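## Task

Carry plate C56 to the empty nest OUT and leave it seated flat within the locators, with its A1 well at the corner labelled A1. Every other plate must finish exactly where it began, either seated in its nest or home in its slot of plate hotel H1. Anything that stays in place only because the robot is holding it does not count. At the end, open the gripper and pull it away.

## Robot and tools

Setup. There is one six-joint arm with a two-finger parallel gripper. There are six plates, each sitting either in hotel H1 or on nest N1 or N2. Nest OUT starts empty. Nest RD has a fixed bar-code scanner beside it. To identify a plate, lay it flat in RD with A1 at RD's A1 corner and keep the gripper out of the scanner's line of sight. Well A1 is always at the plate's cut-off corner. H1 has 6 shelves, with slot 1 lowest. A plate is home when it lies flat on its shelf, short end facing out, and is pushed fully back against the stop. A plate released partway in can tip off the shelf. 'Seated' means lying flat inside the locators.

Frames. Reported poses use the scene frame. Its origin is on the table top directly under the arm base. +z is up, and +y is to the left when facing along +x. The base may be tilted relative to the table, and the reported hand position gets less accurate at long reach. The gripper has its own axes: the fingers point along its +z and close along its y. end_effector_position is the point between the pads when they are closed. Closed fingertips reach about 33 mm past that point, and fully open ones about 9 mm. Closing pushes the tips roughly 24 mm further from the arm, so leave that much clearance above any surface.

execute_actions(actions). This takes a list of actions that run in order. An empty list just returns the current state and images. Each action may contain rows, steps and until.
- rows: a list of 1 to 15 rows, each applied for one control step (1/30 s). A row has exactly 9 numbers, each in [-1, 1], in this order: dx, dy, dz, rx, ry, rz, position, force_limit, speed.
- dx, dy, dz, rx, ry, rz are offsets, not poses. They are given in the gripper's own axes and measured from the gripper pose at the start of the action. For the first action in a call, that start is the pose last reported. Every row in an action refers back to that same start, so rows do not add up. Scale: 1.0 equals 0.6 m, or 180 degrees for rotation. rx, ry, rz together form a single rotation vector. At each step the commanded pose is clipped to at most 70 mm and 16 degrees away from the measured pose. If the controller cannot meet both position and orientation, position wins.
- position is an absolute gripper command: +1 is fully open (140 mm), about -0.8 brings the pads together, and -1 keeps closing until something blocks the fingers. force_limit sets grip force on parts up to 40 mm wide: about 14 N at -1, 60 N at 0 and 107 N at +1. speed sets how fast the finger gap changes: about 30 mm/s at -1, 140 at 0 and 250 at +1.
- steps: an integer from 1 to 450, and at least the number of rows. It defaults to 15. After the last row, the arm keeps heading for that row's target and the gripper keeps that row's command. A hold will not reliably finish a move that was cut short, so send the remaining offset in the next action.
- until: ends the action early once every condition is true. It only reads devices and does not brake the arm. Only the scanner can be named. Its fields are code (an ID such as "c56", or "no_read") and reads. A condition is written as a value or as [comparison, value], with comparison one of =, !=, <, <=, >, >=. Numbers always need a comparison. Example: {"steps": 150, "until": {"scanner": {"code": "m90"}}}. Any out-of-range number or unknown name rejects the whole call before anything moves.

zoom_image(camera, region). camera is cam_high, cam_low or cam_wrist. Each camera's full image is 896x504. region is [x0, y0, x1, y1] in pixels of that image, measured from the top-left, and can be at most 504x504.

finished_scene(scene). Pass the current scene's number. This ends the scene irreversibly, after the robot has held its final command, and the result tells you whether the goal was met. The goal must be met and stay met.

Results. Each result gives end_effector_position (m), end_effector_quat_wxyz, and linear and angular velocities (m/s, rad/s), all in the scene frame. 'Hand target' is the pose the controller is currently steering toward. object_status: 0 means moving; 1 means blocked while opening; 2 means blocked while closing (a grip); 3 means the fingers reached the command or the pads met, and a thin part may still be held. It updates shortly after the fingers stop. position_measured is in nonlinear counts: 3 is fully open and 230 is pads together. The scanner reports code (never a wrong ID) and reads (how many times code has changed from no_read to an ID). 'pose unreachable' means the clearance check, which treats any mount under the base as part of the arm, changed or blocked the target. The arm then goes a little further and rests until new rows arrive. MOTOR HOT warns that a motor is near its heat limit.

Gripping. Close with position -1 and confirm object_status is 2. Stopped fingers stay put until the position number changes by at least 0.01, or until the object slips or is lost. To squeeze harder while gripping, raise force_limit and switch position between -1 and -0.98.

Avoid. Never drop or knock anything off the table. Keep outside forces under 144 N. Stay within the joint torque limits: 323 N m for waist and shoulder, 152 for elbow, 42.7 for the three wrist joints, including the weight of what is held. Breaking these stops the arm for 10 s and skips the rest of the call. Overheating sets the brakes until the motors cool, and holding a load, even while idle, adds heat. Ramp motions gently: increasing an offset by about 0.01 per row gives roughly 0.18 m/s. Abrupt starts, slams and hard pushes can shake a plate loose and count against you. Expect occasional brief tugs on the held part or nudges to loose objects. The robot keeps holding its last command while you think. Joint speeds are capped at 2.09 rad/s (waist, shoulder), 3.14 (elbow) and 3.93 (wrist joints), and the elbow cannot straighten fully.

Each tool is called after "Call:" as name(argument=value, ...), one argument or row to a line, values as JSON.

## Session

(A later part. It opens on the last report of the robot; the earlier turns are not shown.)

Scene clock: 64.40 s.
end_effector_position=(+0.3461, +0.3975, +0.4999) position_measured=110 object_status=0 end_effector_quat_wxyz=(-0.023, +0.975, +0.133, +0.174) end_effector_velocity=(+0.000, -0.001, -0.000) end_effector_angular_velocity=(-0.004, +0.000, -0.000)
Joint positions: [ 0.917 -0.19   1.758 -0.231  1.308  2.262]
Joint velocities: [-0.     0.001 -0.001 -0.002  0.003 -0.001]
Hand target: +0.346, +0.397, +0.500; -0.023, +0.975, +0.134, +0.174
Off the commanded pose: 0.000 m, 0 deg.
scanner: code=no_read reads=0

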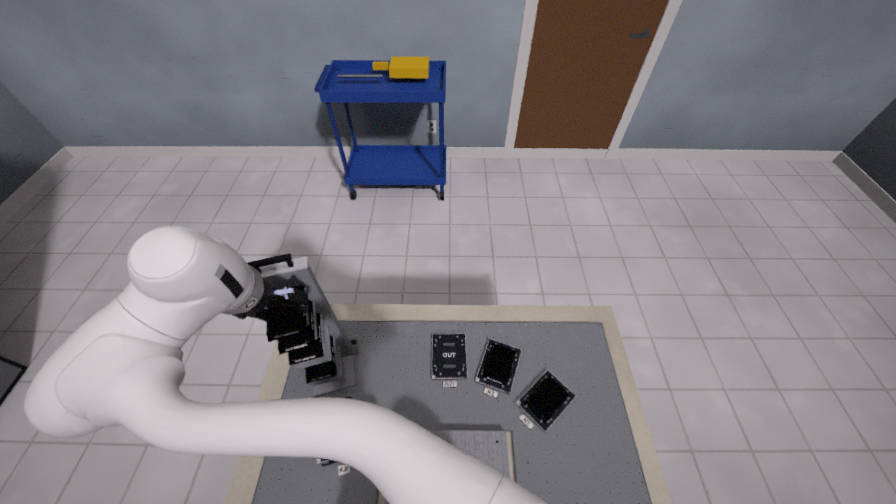

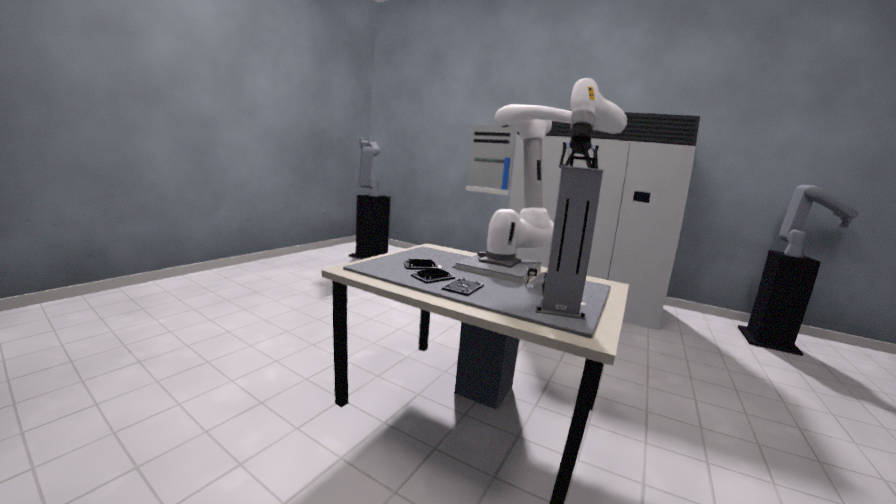

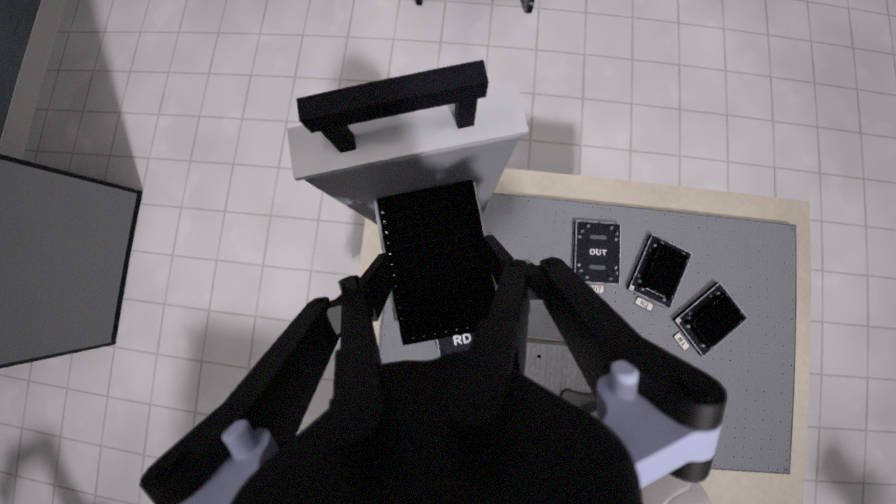

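Call:
execute_actions(
  actions=[
    {"rows":[[0,0,-0.003,0,0,0,-1,0.2,-0.6],[0,0,-0.007,0,0,0,-1,0.2,-0.6],[0,0,-0.012,0,0,0,-1,0.2,-0.6],[0,0,-0.018,0,0,0,-1,0.2,-0.6],[0,0,-0.025,0,0,0,-1,0.2,-0.6],[0,0,-0.032,0,0,0,-1,0.2,-0.6],[0,0,-0.039,0,0,0,-1,0.2,-0.6],[0,0,-0.045,0,0,0,-1,0.2,-0.6],[0,0,-0.05,0,0,0,-1,0.2,-0.6]],"steps":16},
  ],
)

Call:
execute_actions(
  actions=[
    {"rows":[[0,0.008,0,0,0,0,-1,0.2,-0.6],[0,0.022,0,0,0,0,-1,0.2,-0.6],[0,0.042,0,0,0,0,-1,0.2,-0.6],[0,0.067,0,0,0,0,-1,0.2,-0.6],[0,0.097,0,0,0,0,-1,0.2,-0.6],[0,0.13,0,0,0,0,-1,0.2,-0.6],[0,0.165,0,0,0,0,-1,0.2,-0.6],[0,0.2,0,0,0,0,-1,0.2,-0.6],[0,0.235,0,0,0,0,-1,0.2,-0.6],[0,0.27,0,0,0,0,-1,0.2,-0.6],[0,0.305,0,0,0,0,-1,0.2,-0.6],[0,0.34,0,0,0,0,-1,0.2,-0.6],[0,0.37,0,0,0,0,-1,0.2,-0.6],[0,0.397,0,0,0,0,-1,0.2,-0.6],[0,0.417,0,0,0,0,-1,0.2,-0.6]],"steps":30},
  ],
)

Scene clock: 72.43 s.
end_effector_position=(+0.3362, +0.3947, +0.5281) position_measured=111 object_status=2 end_effector_quat_wxyz=(-0.023, +0.975, +0.133, +0.174) end_effector_velocity=(+0.000, +0.001, -0.000) end_effector_angular_velocity=(-0.000, +0.001, +0.001)
Joint positions: [ 0.932 -0.201  1.715 -0.232  1.363  2.265]
Joint velocities: [ 0.     0.002 -0.001  0.001  0.    -0.001]
Hand target: +0.336, +0.395, +0.528; -0.023, +0.975, +0.133, +0.174
Off the commanded pose: 0.000 m, 0 deg.
scanner: code=no_read reads=0

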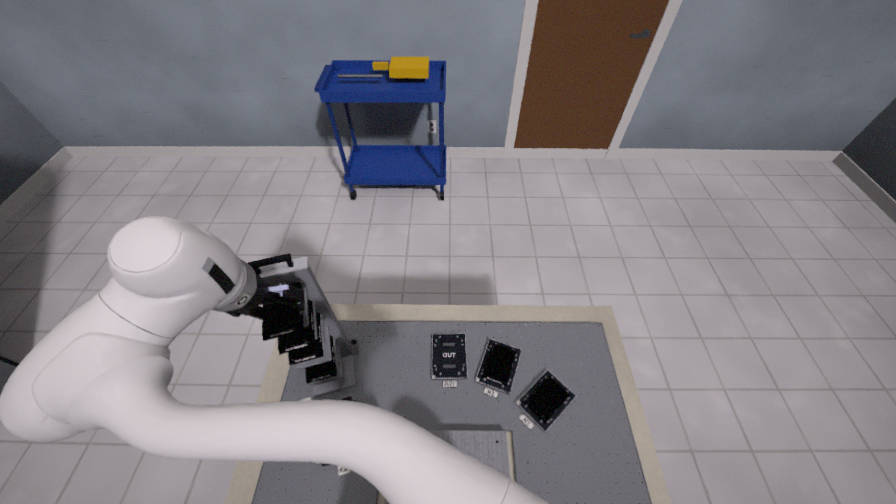

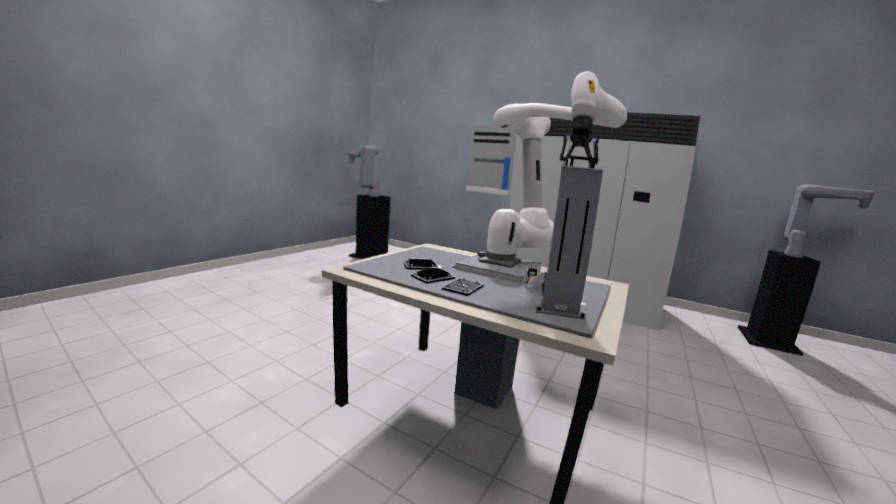

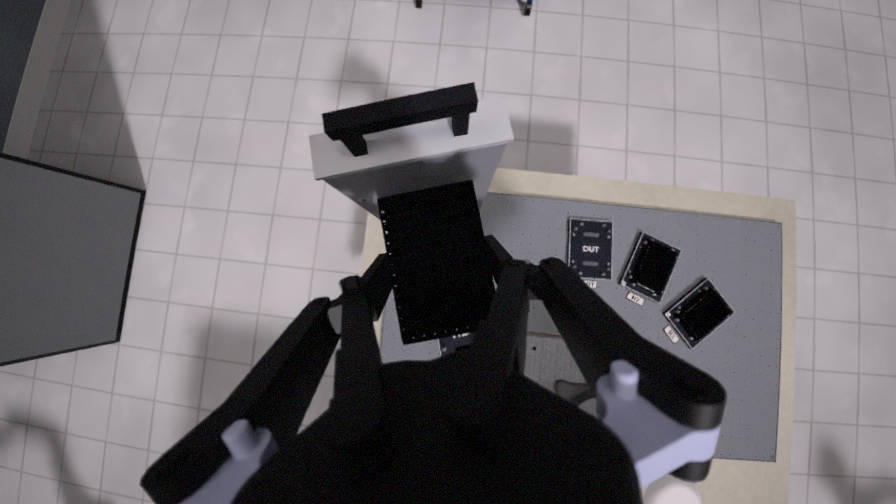

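Scene clock: 73.43 s.
end_effector_position=(+0.4030, +0.1537, +0.5280) position_measured=111 object_status=2 end_effector_quat_wxyz=(-0.023, +0.975, +0.133, +0.174) end_effector_velocity=(-0.001, +0.001, +0.000) end_effector_angular_velocity=(+0.001, +0.003, +0.002)
Joint positions: [ 0.301 -0.391  1.839 -0.029  1.345  1.617]
Joint velocities: [-0.    -0.    -0.     0.003  0.003 -0.002]
Hand target: +0.403, +0.154, +0.528; -0.023, +0.975, +0.133, +0.174
Off the commanded pose: 0.000 m, 0 deg.
scanner: code=no_read reads=0

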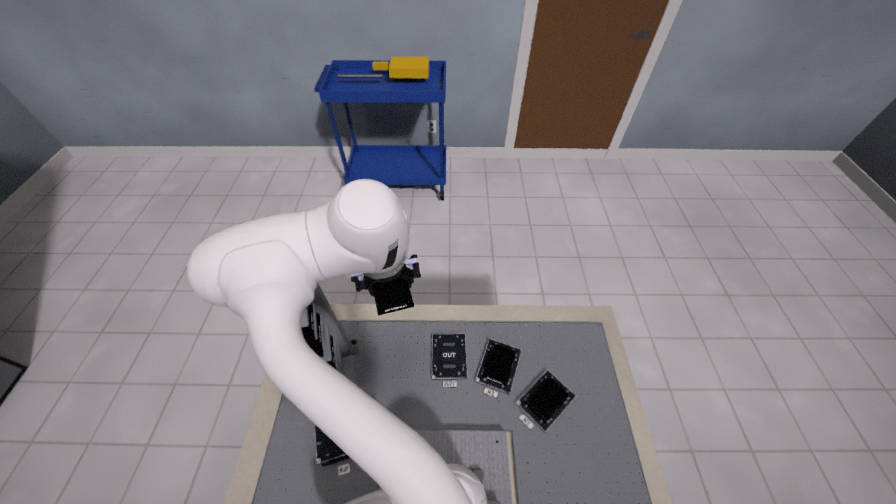

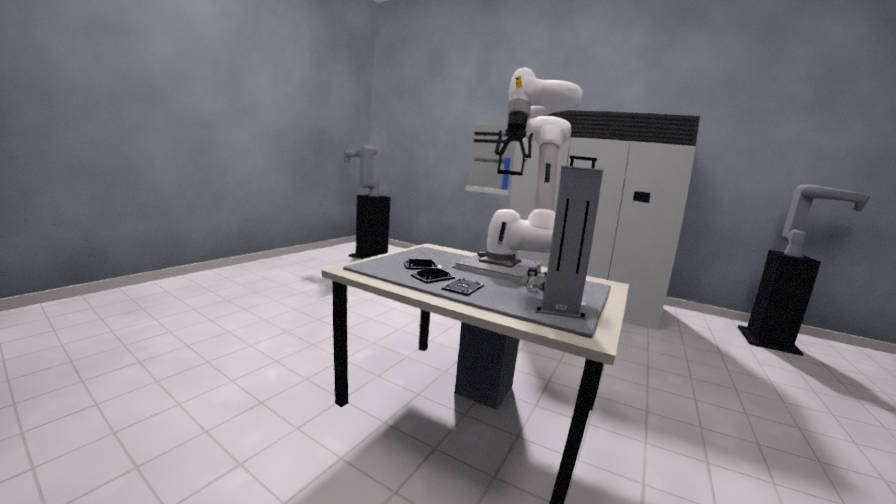

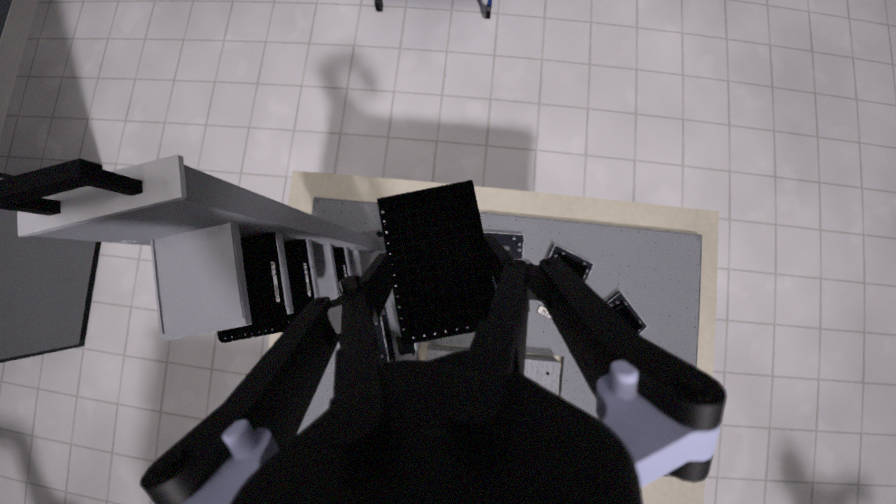

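Call:
execute_actions(
  actions=[
    {"rows":[[-0.003,0.005,0.007,-0.0006,0,0.0015,-1,0.2,-0.6],[-0.007,0.012,0.017,-0.0014,0,0.004,-1,0.2,-0.6],[-0.014,0.025,0.034,-0.003,0,0.0076,-1,0.2,-0.6],[-0.023,0.04,0.054,-0.0044,0,0.012,-1,0.2,-0.6],[-0.033,0.057,0.078,-0.006,0,0.017,-1,0.2,-0.6],[-0.044,0.077,0.104,-0.0086,0,0.023,-1,0.2,-0.6],[-0.057,0.1,0.135,-0.011,0,0.03,-1,0.2,-0.6],[-0.068,0.12,0.162,-0.013,0,0.036,-1,0.2,-0.6],[-0.08,0.14,0.19,-0.0155,0,0.042,-1,0.2,-0.6],[-0.092,0.162,0.219,-0.018,0,0.049,-1,0.2,-0.6],[-0.104,0.182,0.246,-0.02,0,0.055,-1,0.2,-0.6],[-0.116,0.204,0.276,-0.0226,0,0.062,-1,0.2,-0.6],[-0.126,0.222,0.3,-0.0246,0,0.067,-1,0.2,-0.6],[-0.135,0.237,0.32,-0.026,0,0.072,-1,0.2,-0.6],[-0.142,0.249,0.337,-0.0276,0,0.0757,-1,0.2,-0.6]],"steps":26},
    {"rows":[[-0.0025,0,0.007,0,0,0,-1,0.2,-0.6],[-0.006,0,0.017,0,0,0,-1,0.2,-0.6],[-0.0125,0,0.034,0,0,0,-1,0.2,-0.6],[-0.02,0,0.055,0,0,0,-1,0.2,-0.6],[-0.029,0,0.079,0,0,0,-1,0.2,-0.6],[-0.039,0,0.106,0,0,0,-1,0.2,-0.6],[-0.05,0,0.137,0,0,0,-1,0.2,-0.6],[-0.06,0,0.165,0,0,0,-1,0.2,-0.6],[-0.07,0,0.192,0,0,0,-1,0.2,-0.6],[-0.081,0,0.223,0,0,0,-1,0.2,-0.6],[-0.091,0,0.25,0,0,0,-1,0.2,-0.6],[-0.102,0,0.281,0,0,0,-1,0.2,-0.6],[-0.111,0,0.305,0,0,0,-1,0.2,-0.6],[-0.119,0,0.326,0,0,0,-1,0.2,-0.6],[-0.125,0,0.343,0,0,0,-1,0.2,-0.6]],"steps":28},
  ],
)

Call:
zoom_image(
  camera="cam_wrist",
  region=[320, 150, 570, 380],
)

Scene clock: 82.20 s.
end_effector_position=(+0.4334, +0.0075, +0.0901) position_measured=111 object_status=2 end_effector_quat_wxyz=(-0.001, +0.984, +0.010, +0.175) end_effector_velocity=(+0.000, -0.000, -0.001) end_effector_angular_velocity=(-0.000, +0.001, +0.000)
Joint positions: [-0.097 -0.1    2.498  0.059  0.391  1.42 ]
Joint velocities: [-0.001  0.002 -0.     0.    -0.    -0.002]
Hand target: +0.433, +0.007, +0.090; -0.001, +0.984, +0.010, +0.175
Off the commanded pose: 0.001 m, 0 deg.
scanner: code=no_read reads=0

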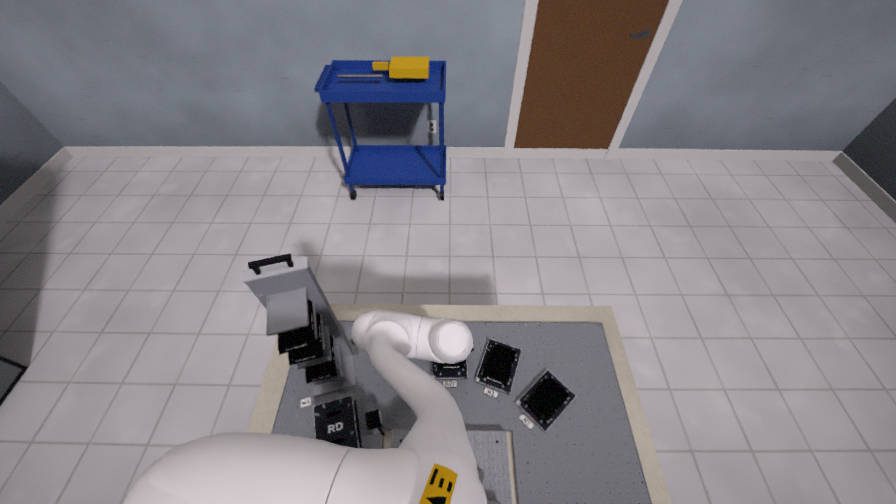

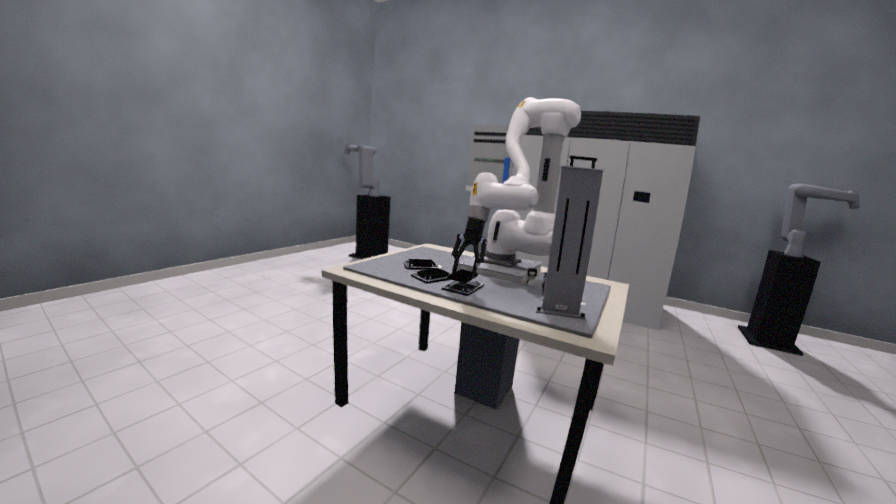

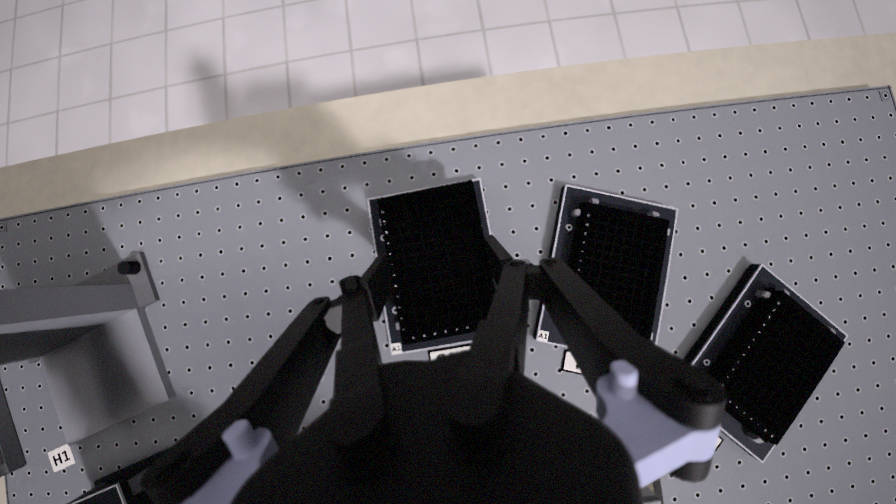

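Region (320, 150, 570, 380) of cam_wrist's 896x504 image, scaled by 2.016, with more detail than that image has; it fills the top 464 rows of this view, and the rest is white.

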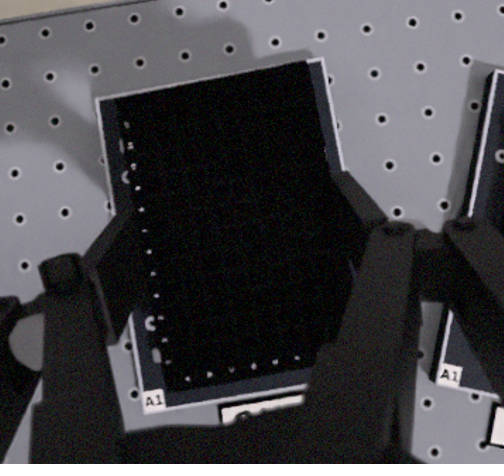

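Call:
execute_actions(
  actions=[
    {"rows":[[-0.002,-0.002,0.005,0,0,0,-1,0.2,-0.6],[-0.004,-0.004,0.011,0,0,0,-1,0.2,-0.6],[-0.006,-0.006,0.017,0,0,0,-1,0.2,-0.6],[-0.009,-0.0072,0.023,0,0,0,-1,0.2,-0.6],[-0.011,-0.0072,0.028,0,0,0,-1,0.2,-0.6],[-0.012,-0.0072,0.031,0,0,0,-1,0.2,-0.6]],"steps":15},
  ],
)

Call:
zoom_image(
  camera="cam_wrist",
  region=[320, 150, 570, 380],
)

Scene clock: 88.20 s.
end_effector_position=(+0.4330, +0.0118, +0.0702) position_measured=111 object_status=2 end_effector_quat_wxyz=(-0.001, +0.984, +0.010, +0.175) end_effector_velocity=(+0.000, -0.000, +0.000) end_effector_angular_velocity=(-0.000, -0.001, +0.000)
Joint positions: [-0.084 -0.059  2.517  0.056  0.331  1.433]
Joint velocities: [-0. -0. -0.  0. -0. -0.]
Hand target: +0.433, +0.012, +0.070; -0.001, +0.984, +0.010, +0.175
Off the commanded pose: 0.000 m, 0 deg.
scanner: code=no_read reads=0

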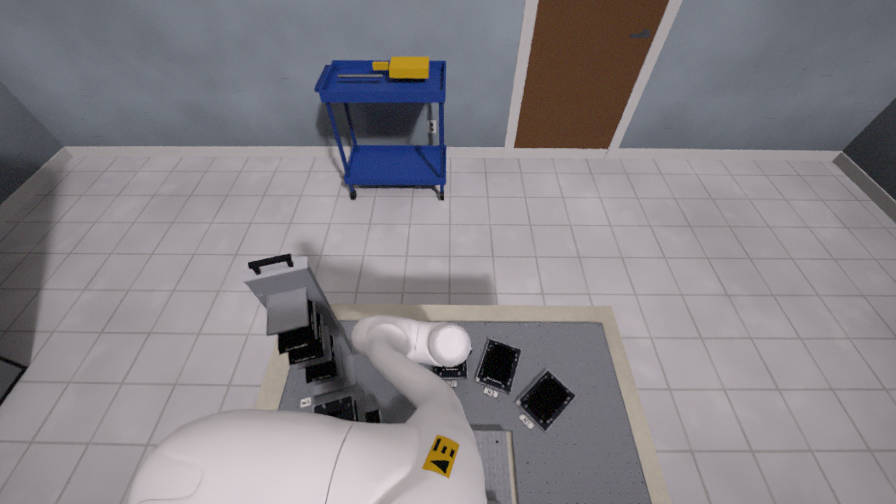

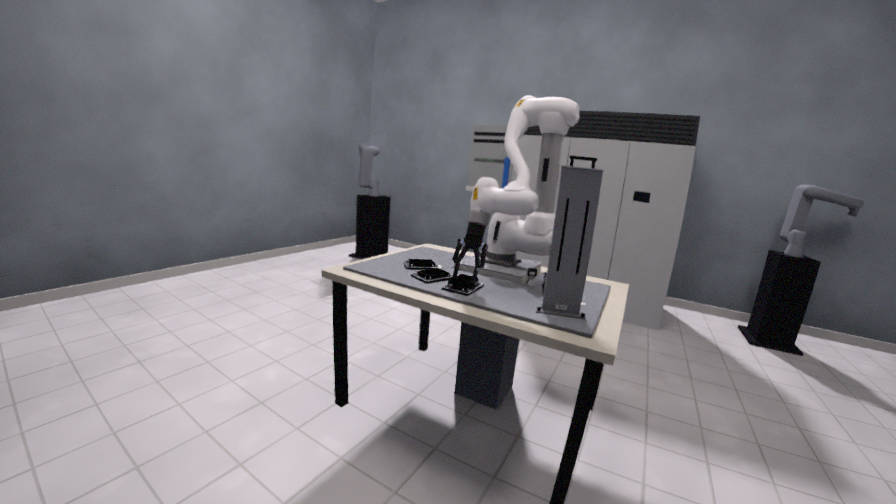

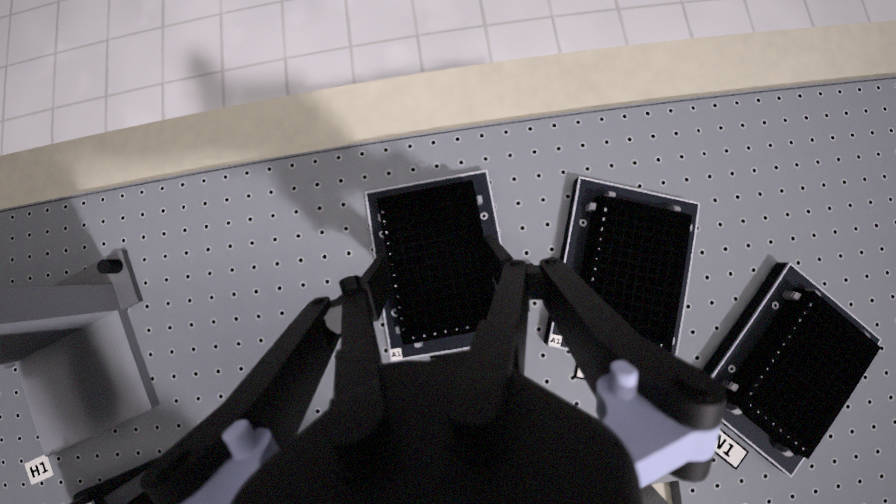

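Region (320, 150, 570, 380) of cam_wrist's 896x504 image, scaled by 2.016, with more detail than that image has; it fills the top 464 rows of this view, and the rest is white.

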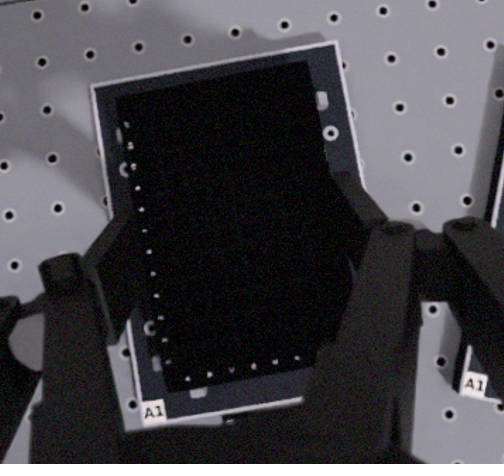

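Call:
execute_actions(
  actions=[
    {"rows":[[-0.002,0,0.003,0,0,0,-1,0.2,-0.6],[-0.0035,0,0.006,0,0,0,-1,0.2,-0.6],[-0.005,0,0.009,0,0,0,-1,0.2,-0.6],[-0.006,0,0.012,0,0,0,-1,0.2,-0.6],[-0.007,0,0.015,0,0,0,-1,0.2,-0.6]],"steps":12},
  ],
)

Call:
zoom_image(
  camera="cam_wrist",
  region=[320, 150, 570, 380],
)

Call:
zoom_image(
  camera="cam_low",
  region=[425, 250, 505, 305],
)

Scene clock: 92.47 s.
end_effector_position=(+0.4322, +0.0119, +0.0604) position_measured=111 object_status=2 end_effector_quat_wxyz=(-0.001, +0.984, +0.010, +0.175) end_effector_velocity=(-0.000, -0.001, -0.001) end_effector_angular_velocity=(-0.001, +0.001, +0.001)
Joint positions: [-0.085 -0.039  2.528  0.062  0.301  1.426]
Joint velocities: [-0.001  0.002  0.    -0.    -0.001 -0.002]
Hand target: +0.432, +0.012, +0.060; -0.001, +0.984, +0.010, +0.175
Off the commanded pose: 0.000 m, 0 deg.
scanner: code=no_read reads=0

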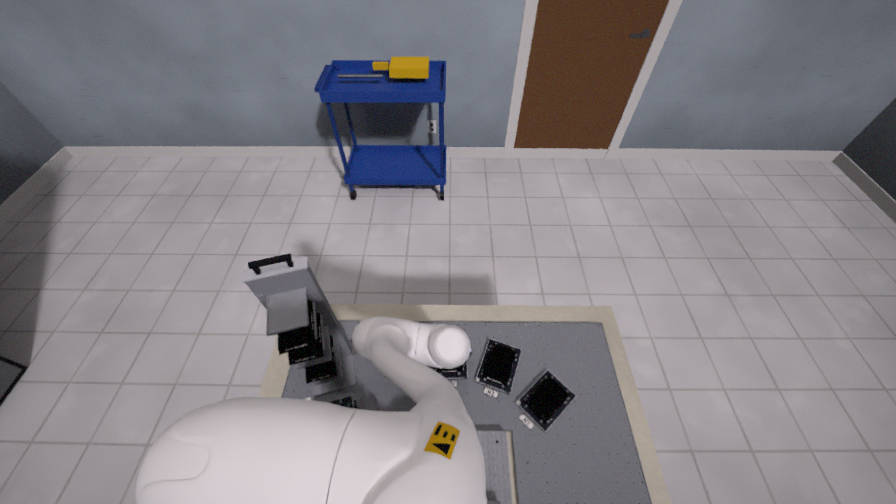

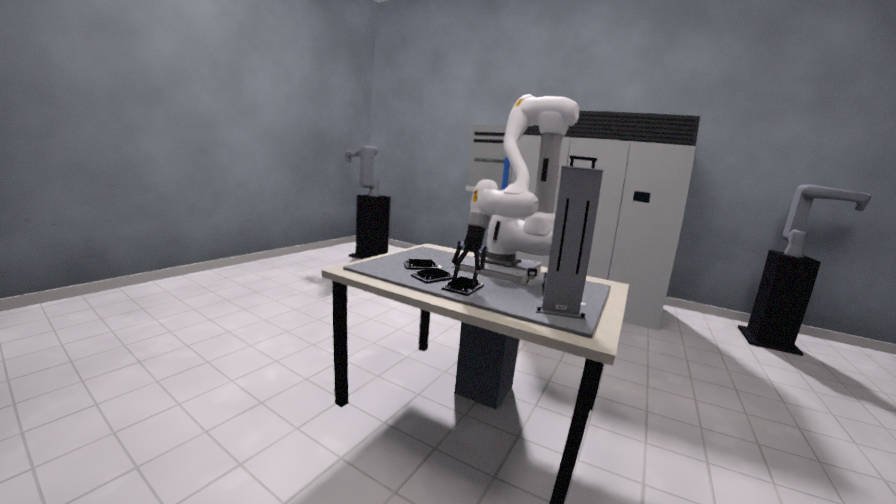

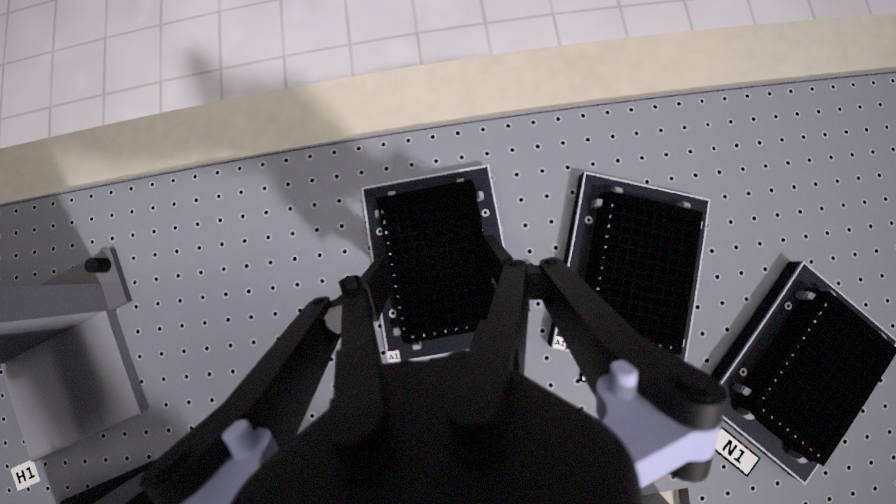

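Region (320, 150, 570, 380) of cam_wrist's 896x504 image, scaled by 2.016, with more detail than that image has; it fills the top 464 rows of this view, and the rest is white.

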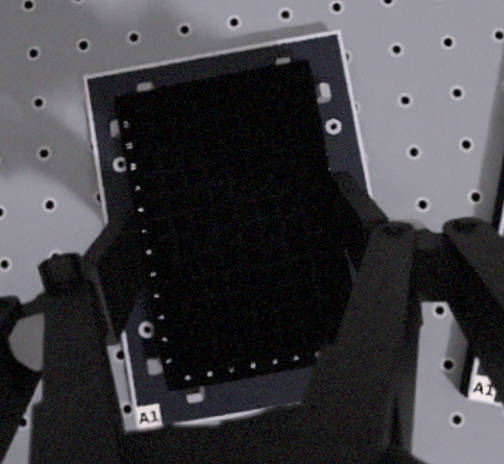

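Region (425, 250, 505, 305) of cam_low's 896x504 image, scaled by 6.300, with more detail than that image has; it fills the top 346 rows of this view, and the rest is white.

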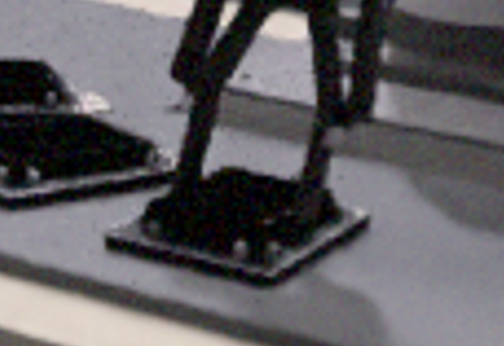

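Call:
execute_actions(
  actions=[
    {"rows":[[-0.0016,0,-0.0006,-0.0015,0,0.0042,-1,0.2,-0.6],[-0.0016,0,-0.0006,-0.0015,0,0.0042,-1,0.2,-0.6],[-0.0016,0,-0.0006,-0.0015,0,0.0042,-1,0.2,-0.6],[-0.0016,0,-0.0006,-0.0015,0,0.0042,-1,0.2,-0.6],[-0.0022,0,0.001,-0.0015,0,0.0042,-1,0.2,-0.6],[-0.0028,0,0.0025,-0.0015,0,0.0042,-1,0.2,-0.6],[-0.0033,0,0.004,-0.0015,0,0.0042,-1,0.2,-0.6],[-0.0039,0,0.0056,-0.0015,0,0.0042,-1,0.2,-0.6],[-0.0044,0,0.0072,-0.0015,0,0.0042,-1,0.2,-0.6],[-0.005,0,0.0088,-0.0015,0,0.0042,-1,0.2,-0.6]],"steps":17},
  ],
)

Call:
zoom_image(
  camera="cam_wrist",
  region=[320, 150, 570, 380],
)

Scene clock: 97.80 s.
end_effector_position=(+0.4313, +0.0118, +0.0545) position_measured=111 object_status=2 end_effector_quat_wxyz=(-0.000, +0.985, +0.003, +0.175) end_effector_velocity=(-0.000, +0.000, -0.000) end_effector_angular_velocity=(+0.001, +0.001, -0.001)
Joint positions: [-0.08  -0.028  2.534  0.044  0.282  1.461]
Joint velocities: [ 0.     0.     0.     0.002 -0.    -0.   ]
Hand target: +0.431, +0.012, +0.054; -0.000, +0.985, +0.003, +0.175
Off the commanded pose: 0.000 m, 0 deg.
scanner: code=no_read reads=0

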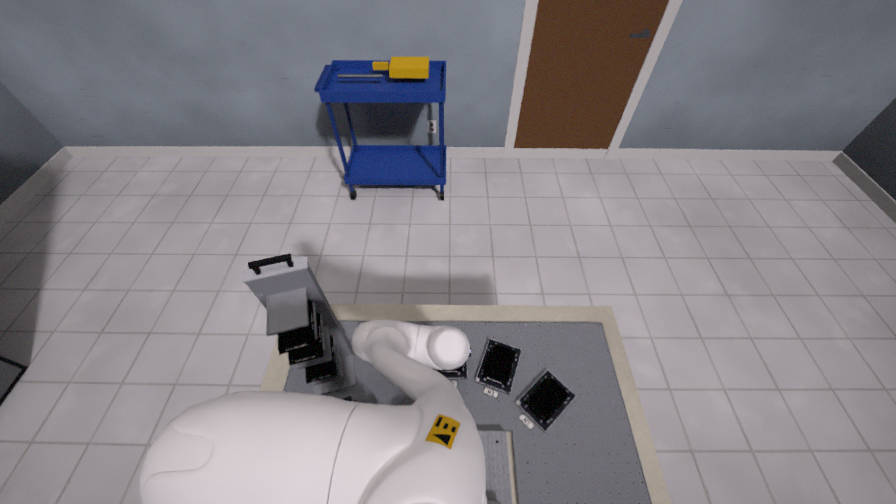

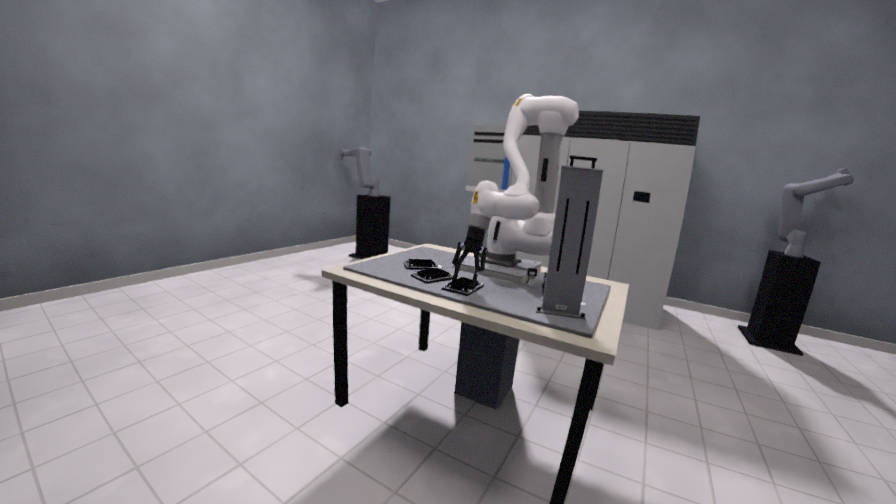

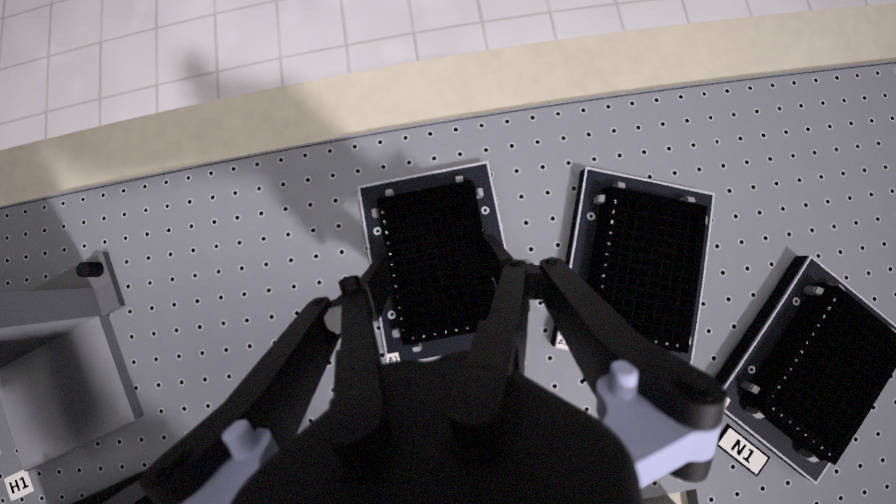

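Region (320, 150, 570, 380) of cam_wrist's 896x504 image, scaled by 2.016, with more detail than that image has; it fills the top 464 rows of this view, and the rest is white.

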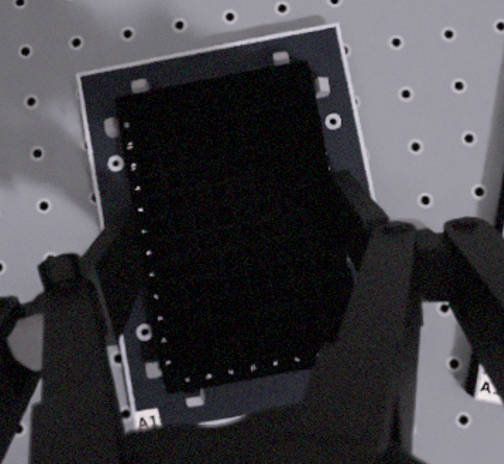

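Well centred. Release and retreat.

Call:
execute_actions(
  actions=[
    {"rows":[[-0.0005,0,0.0013,0,0,0,-1,0.2,-0.6],[-0.0005,0,0.0013,0,0,0,-1,0.2,-0.6],[-0.0005,0,0.0013,0,0,0,-1,0.2,-0.6],[-0.0005,0,0.0013,0,0,0,0.5,0.2,-0.3]],"steps":14},
    {"rows":[[0.003,0,-0.008,0,0,0,0.5,0,0],[0.008,0,-0.022,0,0,0,0.5,0,0],[0.015,0,-0.042,0,0,0,0.5,0,0],[0.024,0,-0.066,0,0,0,0.5,0,0],[0.033,0,-0.09,0,0,0,0.5,0,0],[0.042,0,-0.115,0,0,0,0.5,0,0],[0.051,0,-0.14,0,0,0,0.5,0,0],[0.06,0,-0.165,0,0,0,0.5,0,0],[0.068,0,-0.188,0,0,0,0.5,0,0]],"steps":20},
  ],
)

Call:
zoom_image(
  camera="cam_wrist",
  region=[360, 180, 530, 350],
)

Call:
zoom_image(
  camera="cam_low",
  region=[395, 245, 505, 305],
)

Call:
zoom_image(
  camera="cam_high",
  region=[255, 280, 365, 400],
)

Scene clock: 103.50 s.
end_effector_position=(+0.4306, +0.0116, +0.1733) position_measured=66 object_status=3 end_effector_quat_wxyz=(-0.000, +0.985, +0.003, +0.175) end_effector_velocity=(+0.001, +0.000, +0.001) end_effector_angular_velocity=(-0.001, -0.000, +0.001)
Joint positions: [-0.076 -0.243  2.409  0.018  0.623  1.493]
Joint velocities: [ 0.001  0.    -0.001 -0.001  0.001  0.   ]
Hand target: +0.431, +0.012, +0.173; -0.000, +0.985, +0.003, +0.175
Off the commanded pose: 0.000 m, 0 deg.
scanner: code=no_read reads=0

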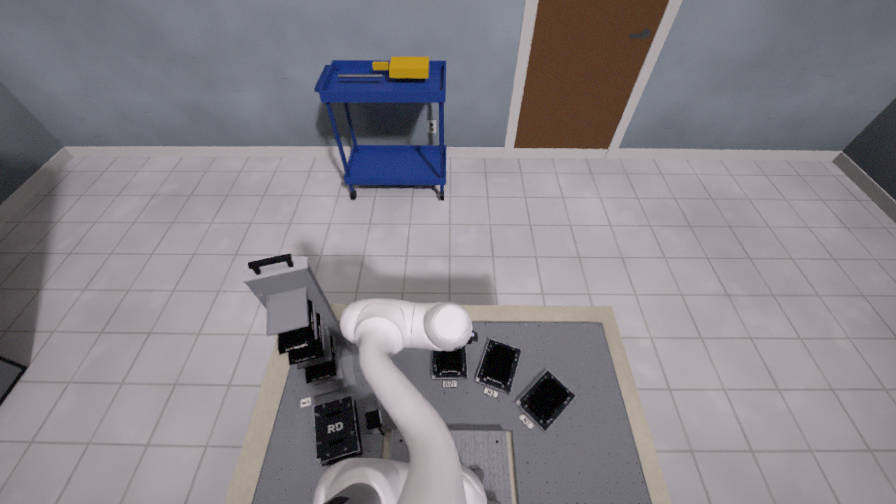

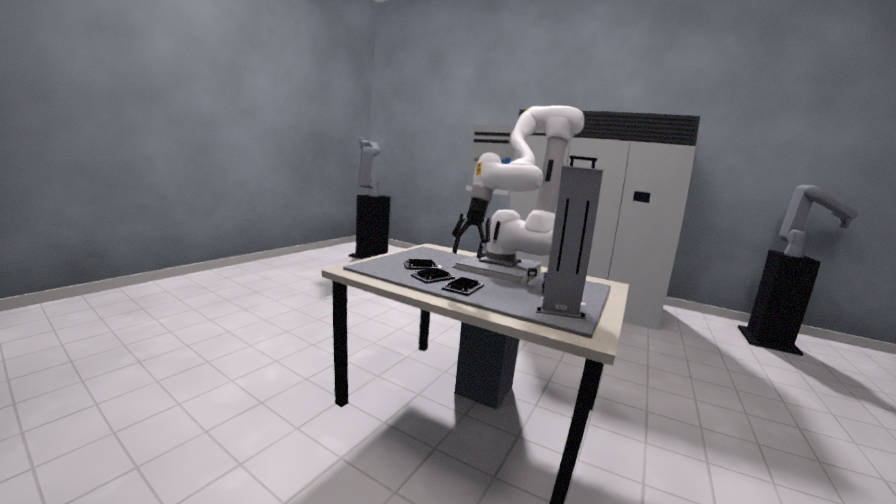

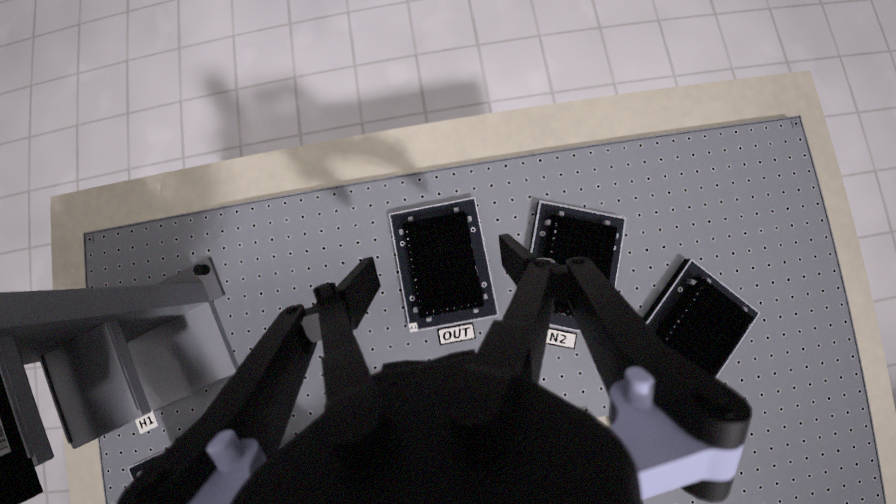

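Region (360, 180, 530, 350) of cam_wrist's 896x504 image, scaled by 2.965, with more detail than that image has.

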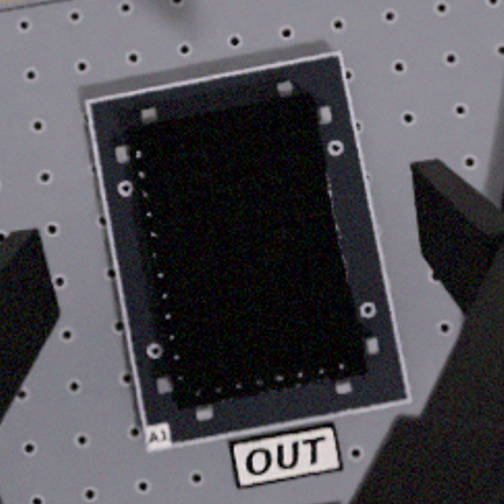

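Region (395, 245, 505, 305) of cam_low's 896x504 image, scaled by 4.582, with more detail than that image has; it fills the top 275 rows of this view, and the rest is white.

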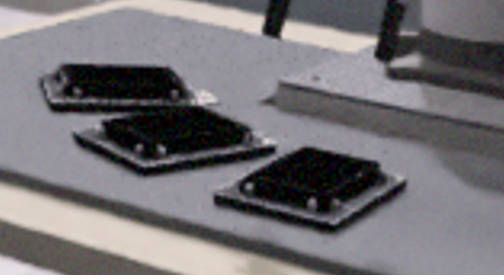

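Region (255, 280, 365, 400) of cam_high's 896x504 image, scaled by 4.200, with more detail than that image has; it fills the left 462 columns of this view, and the rest is white.

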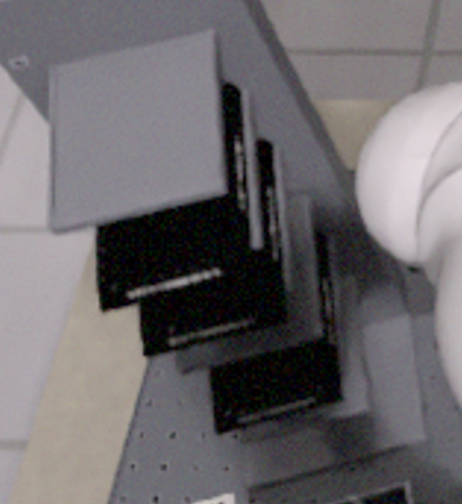

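Call:
finished_scene(
  scene=2,
)

The scene is finished: the task was done.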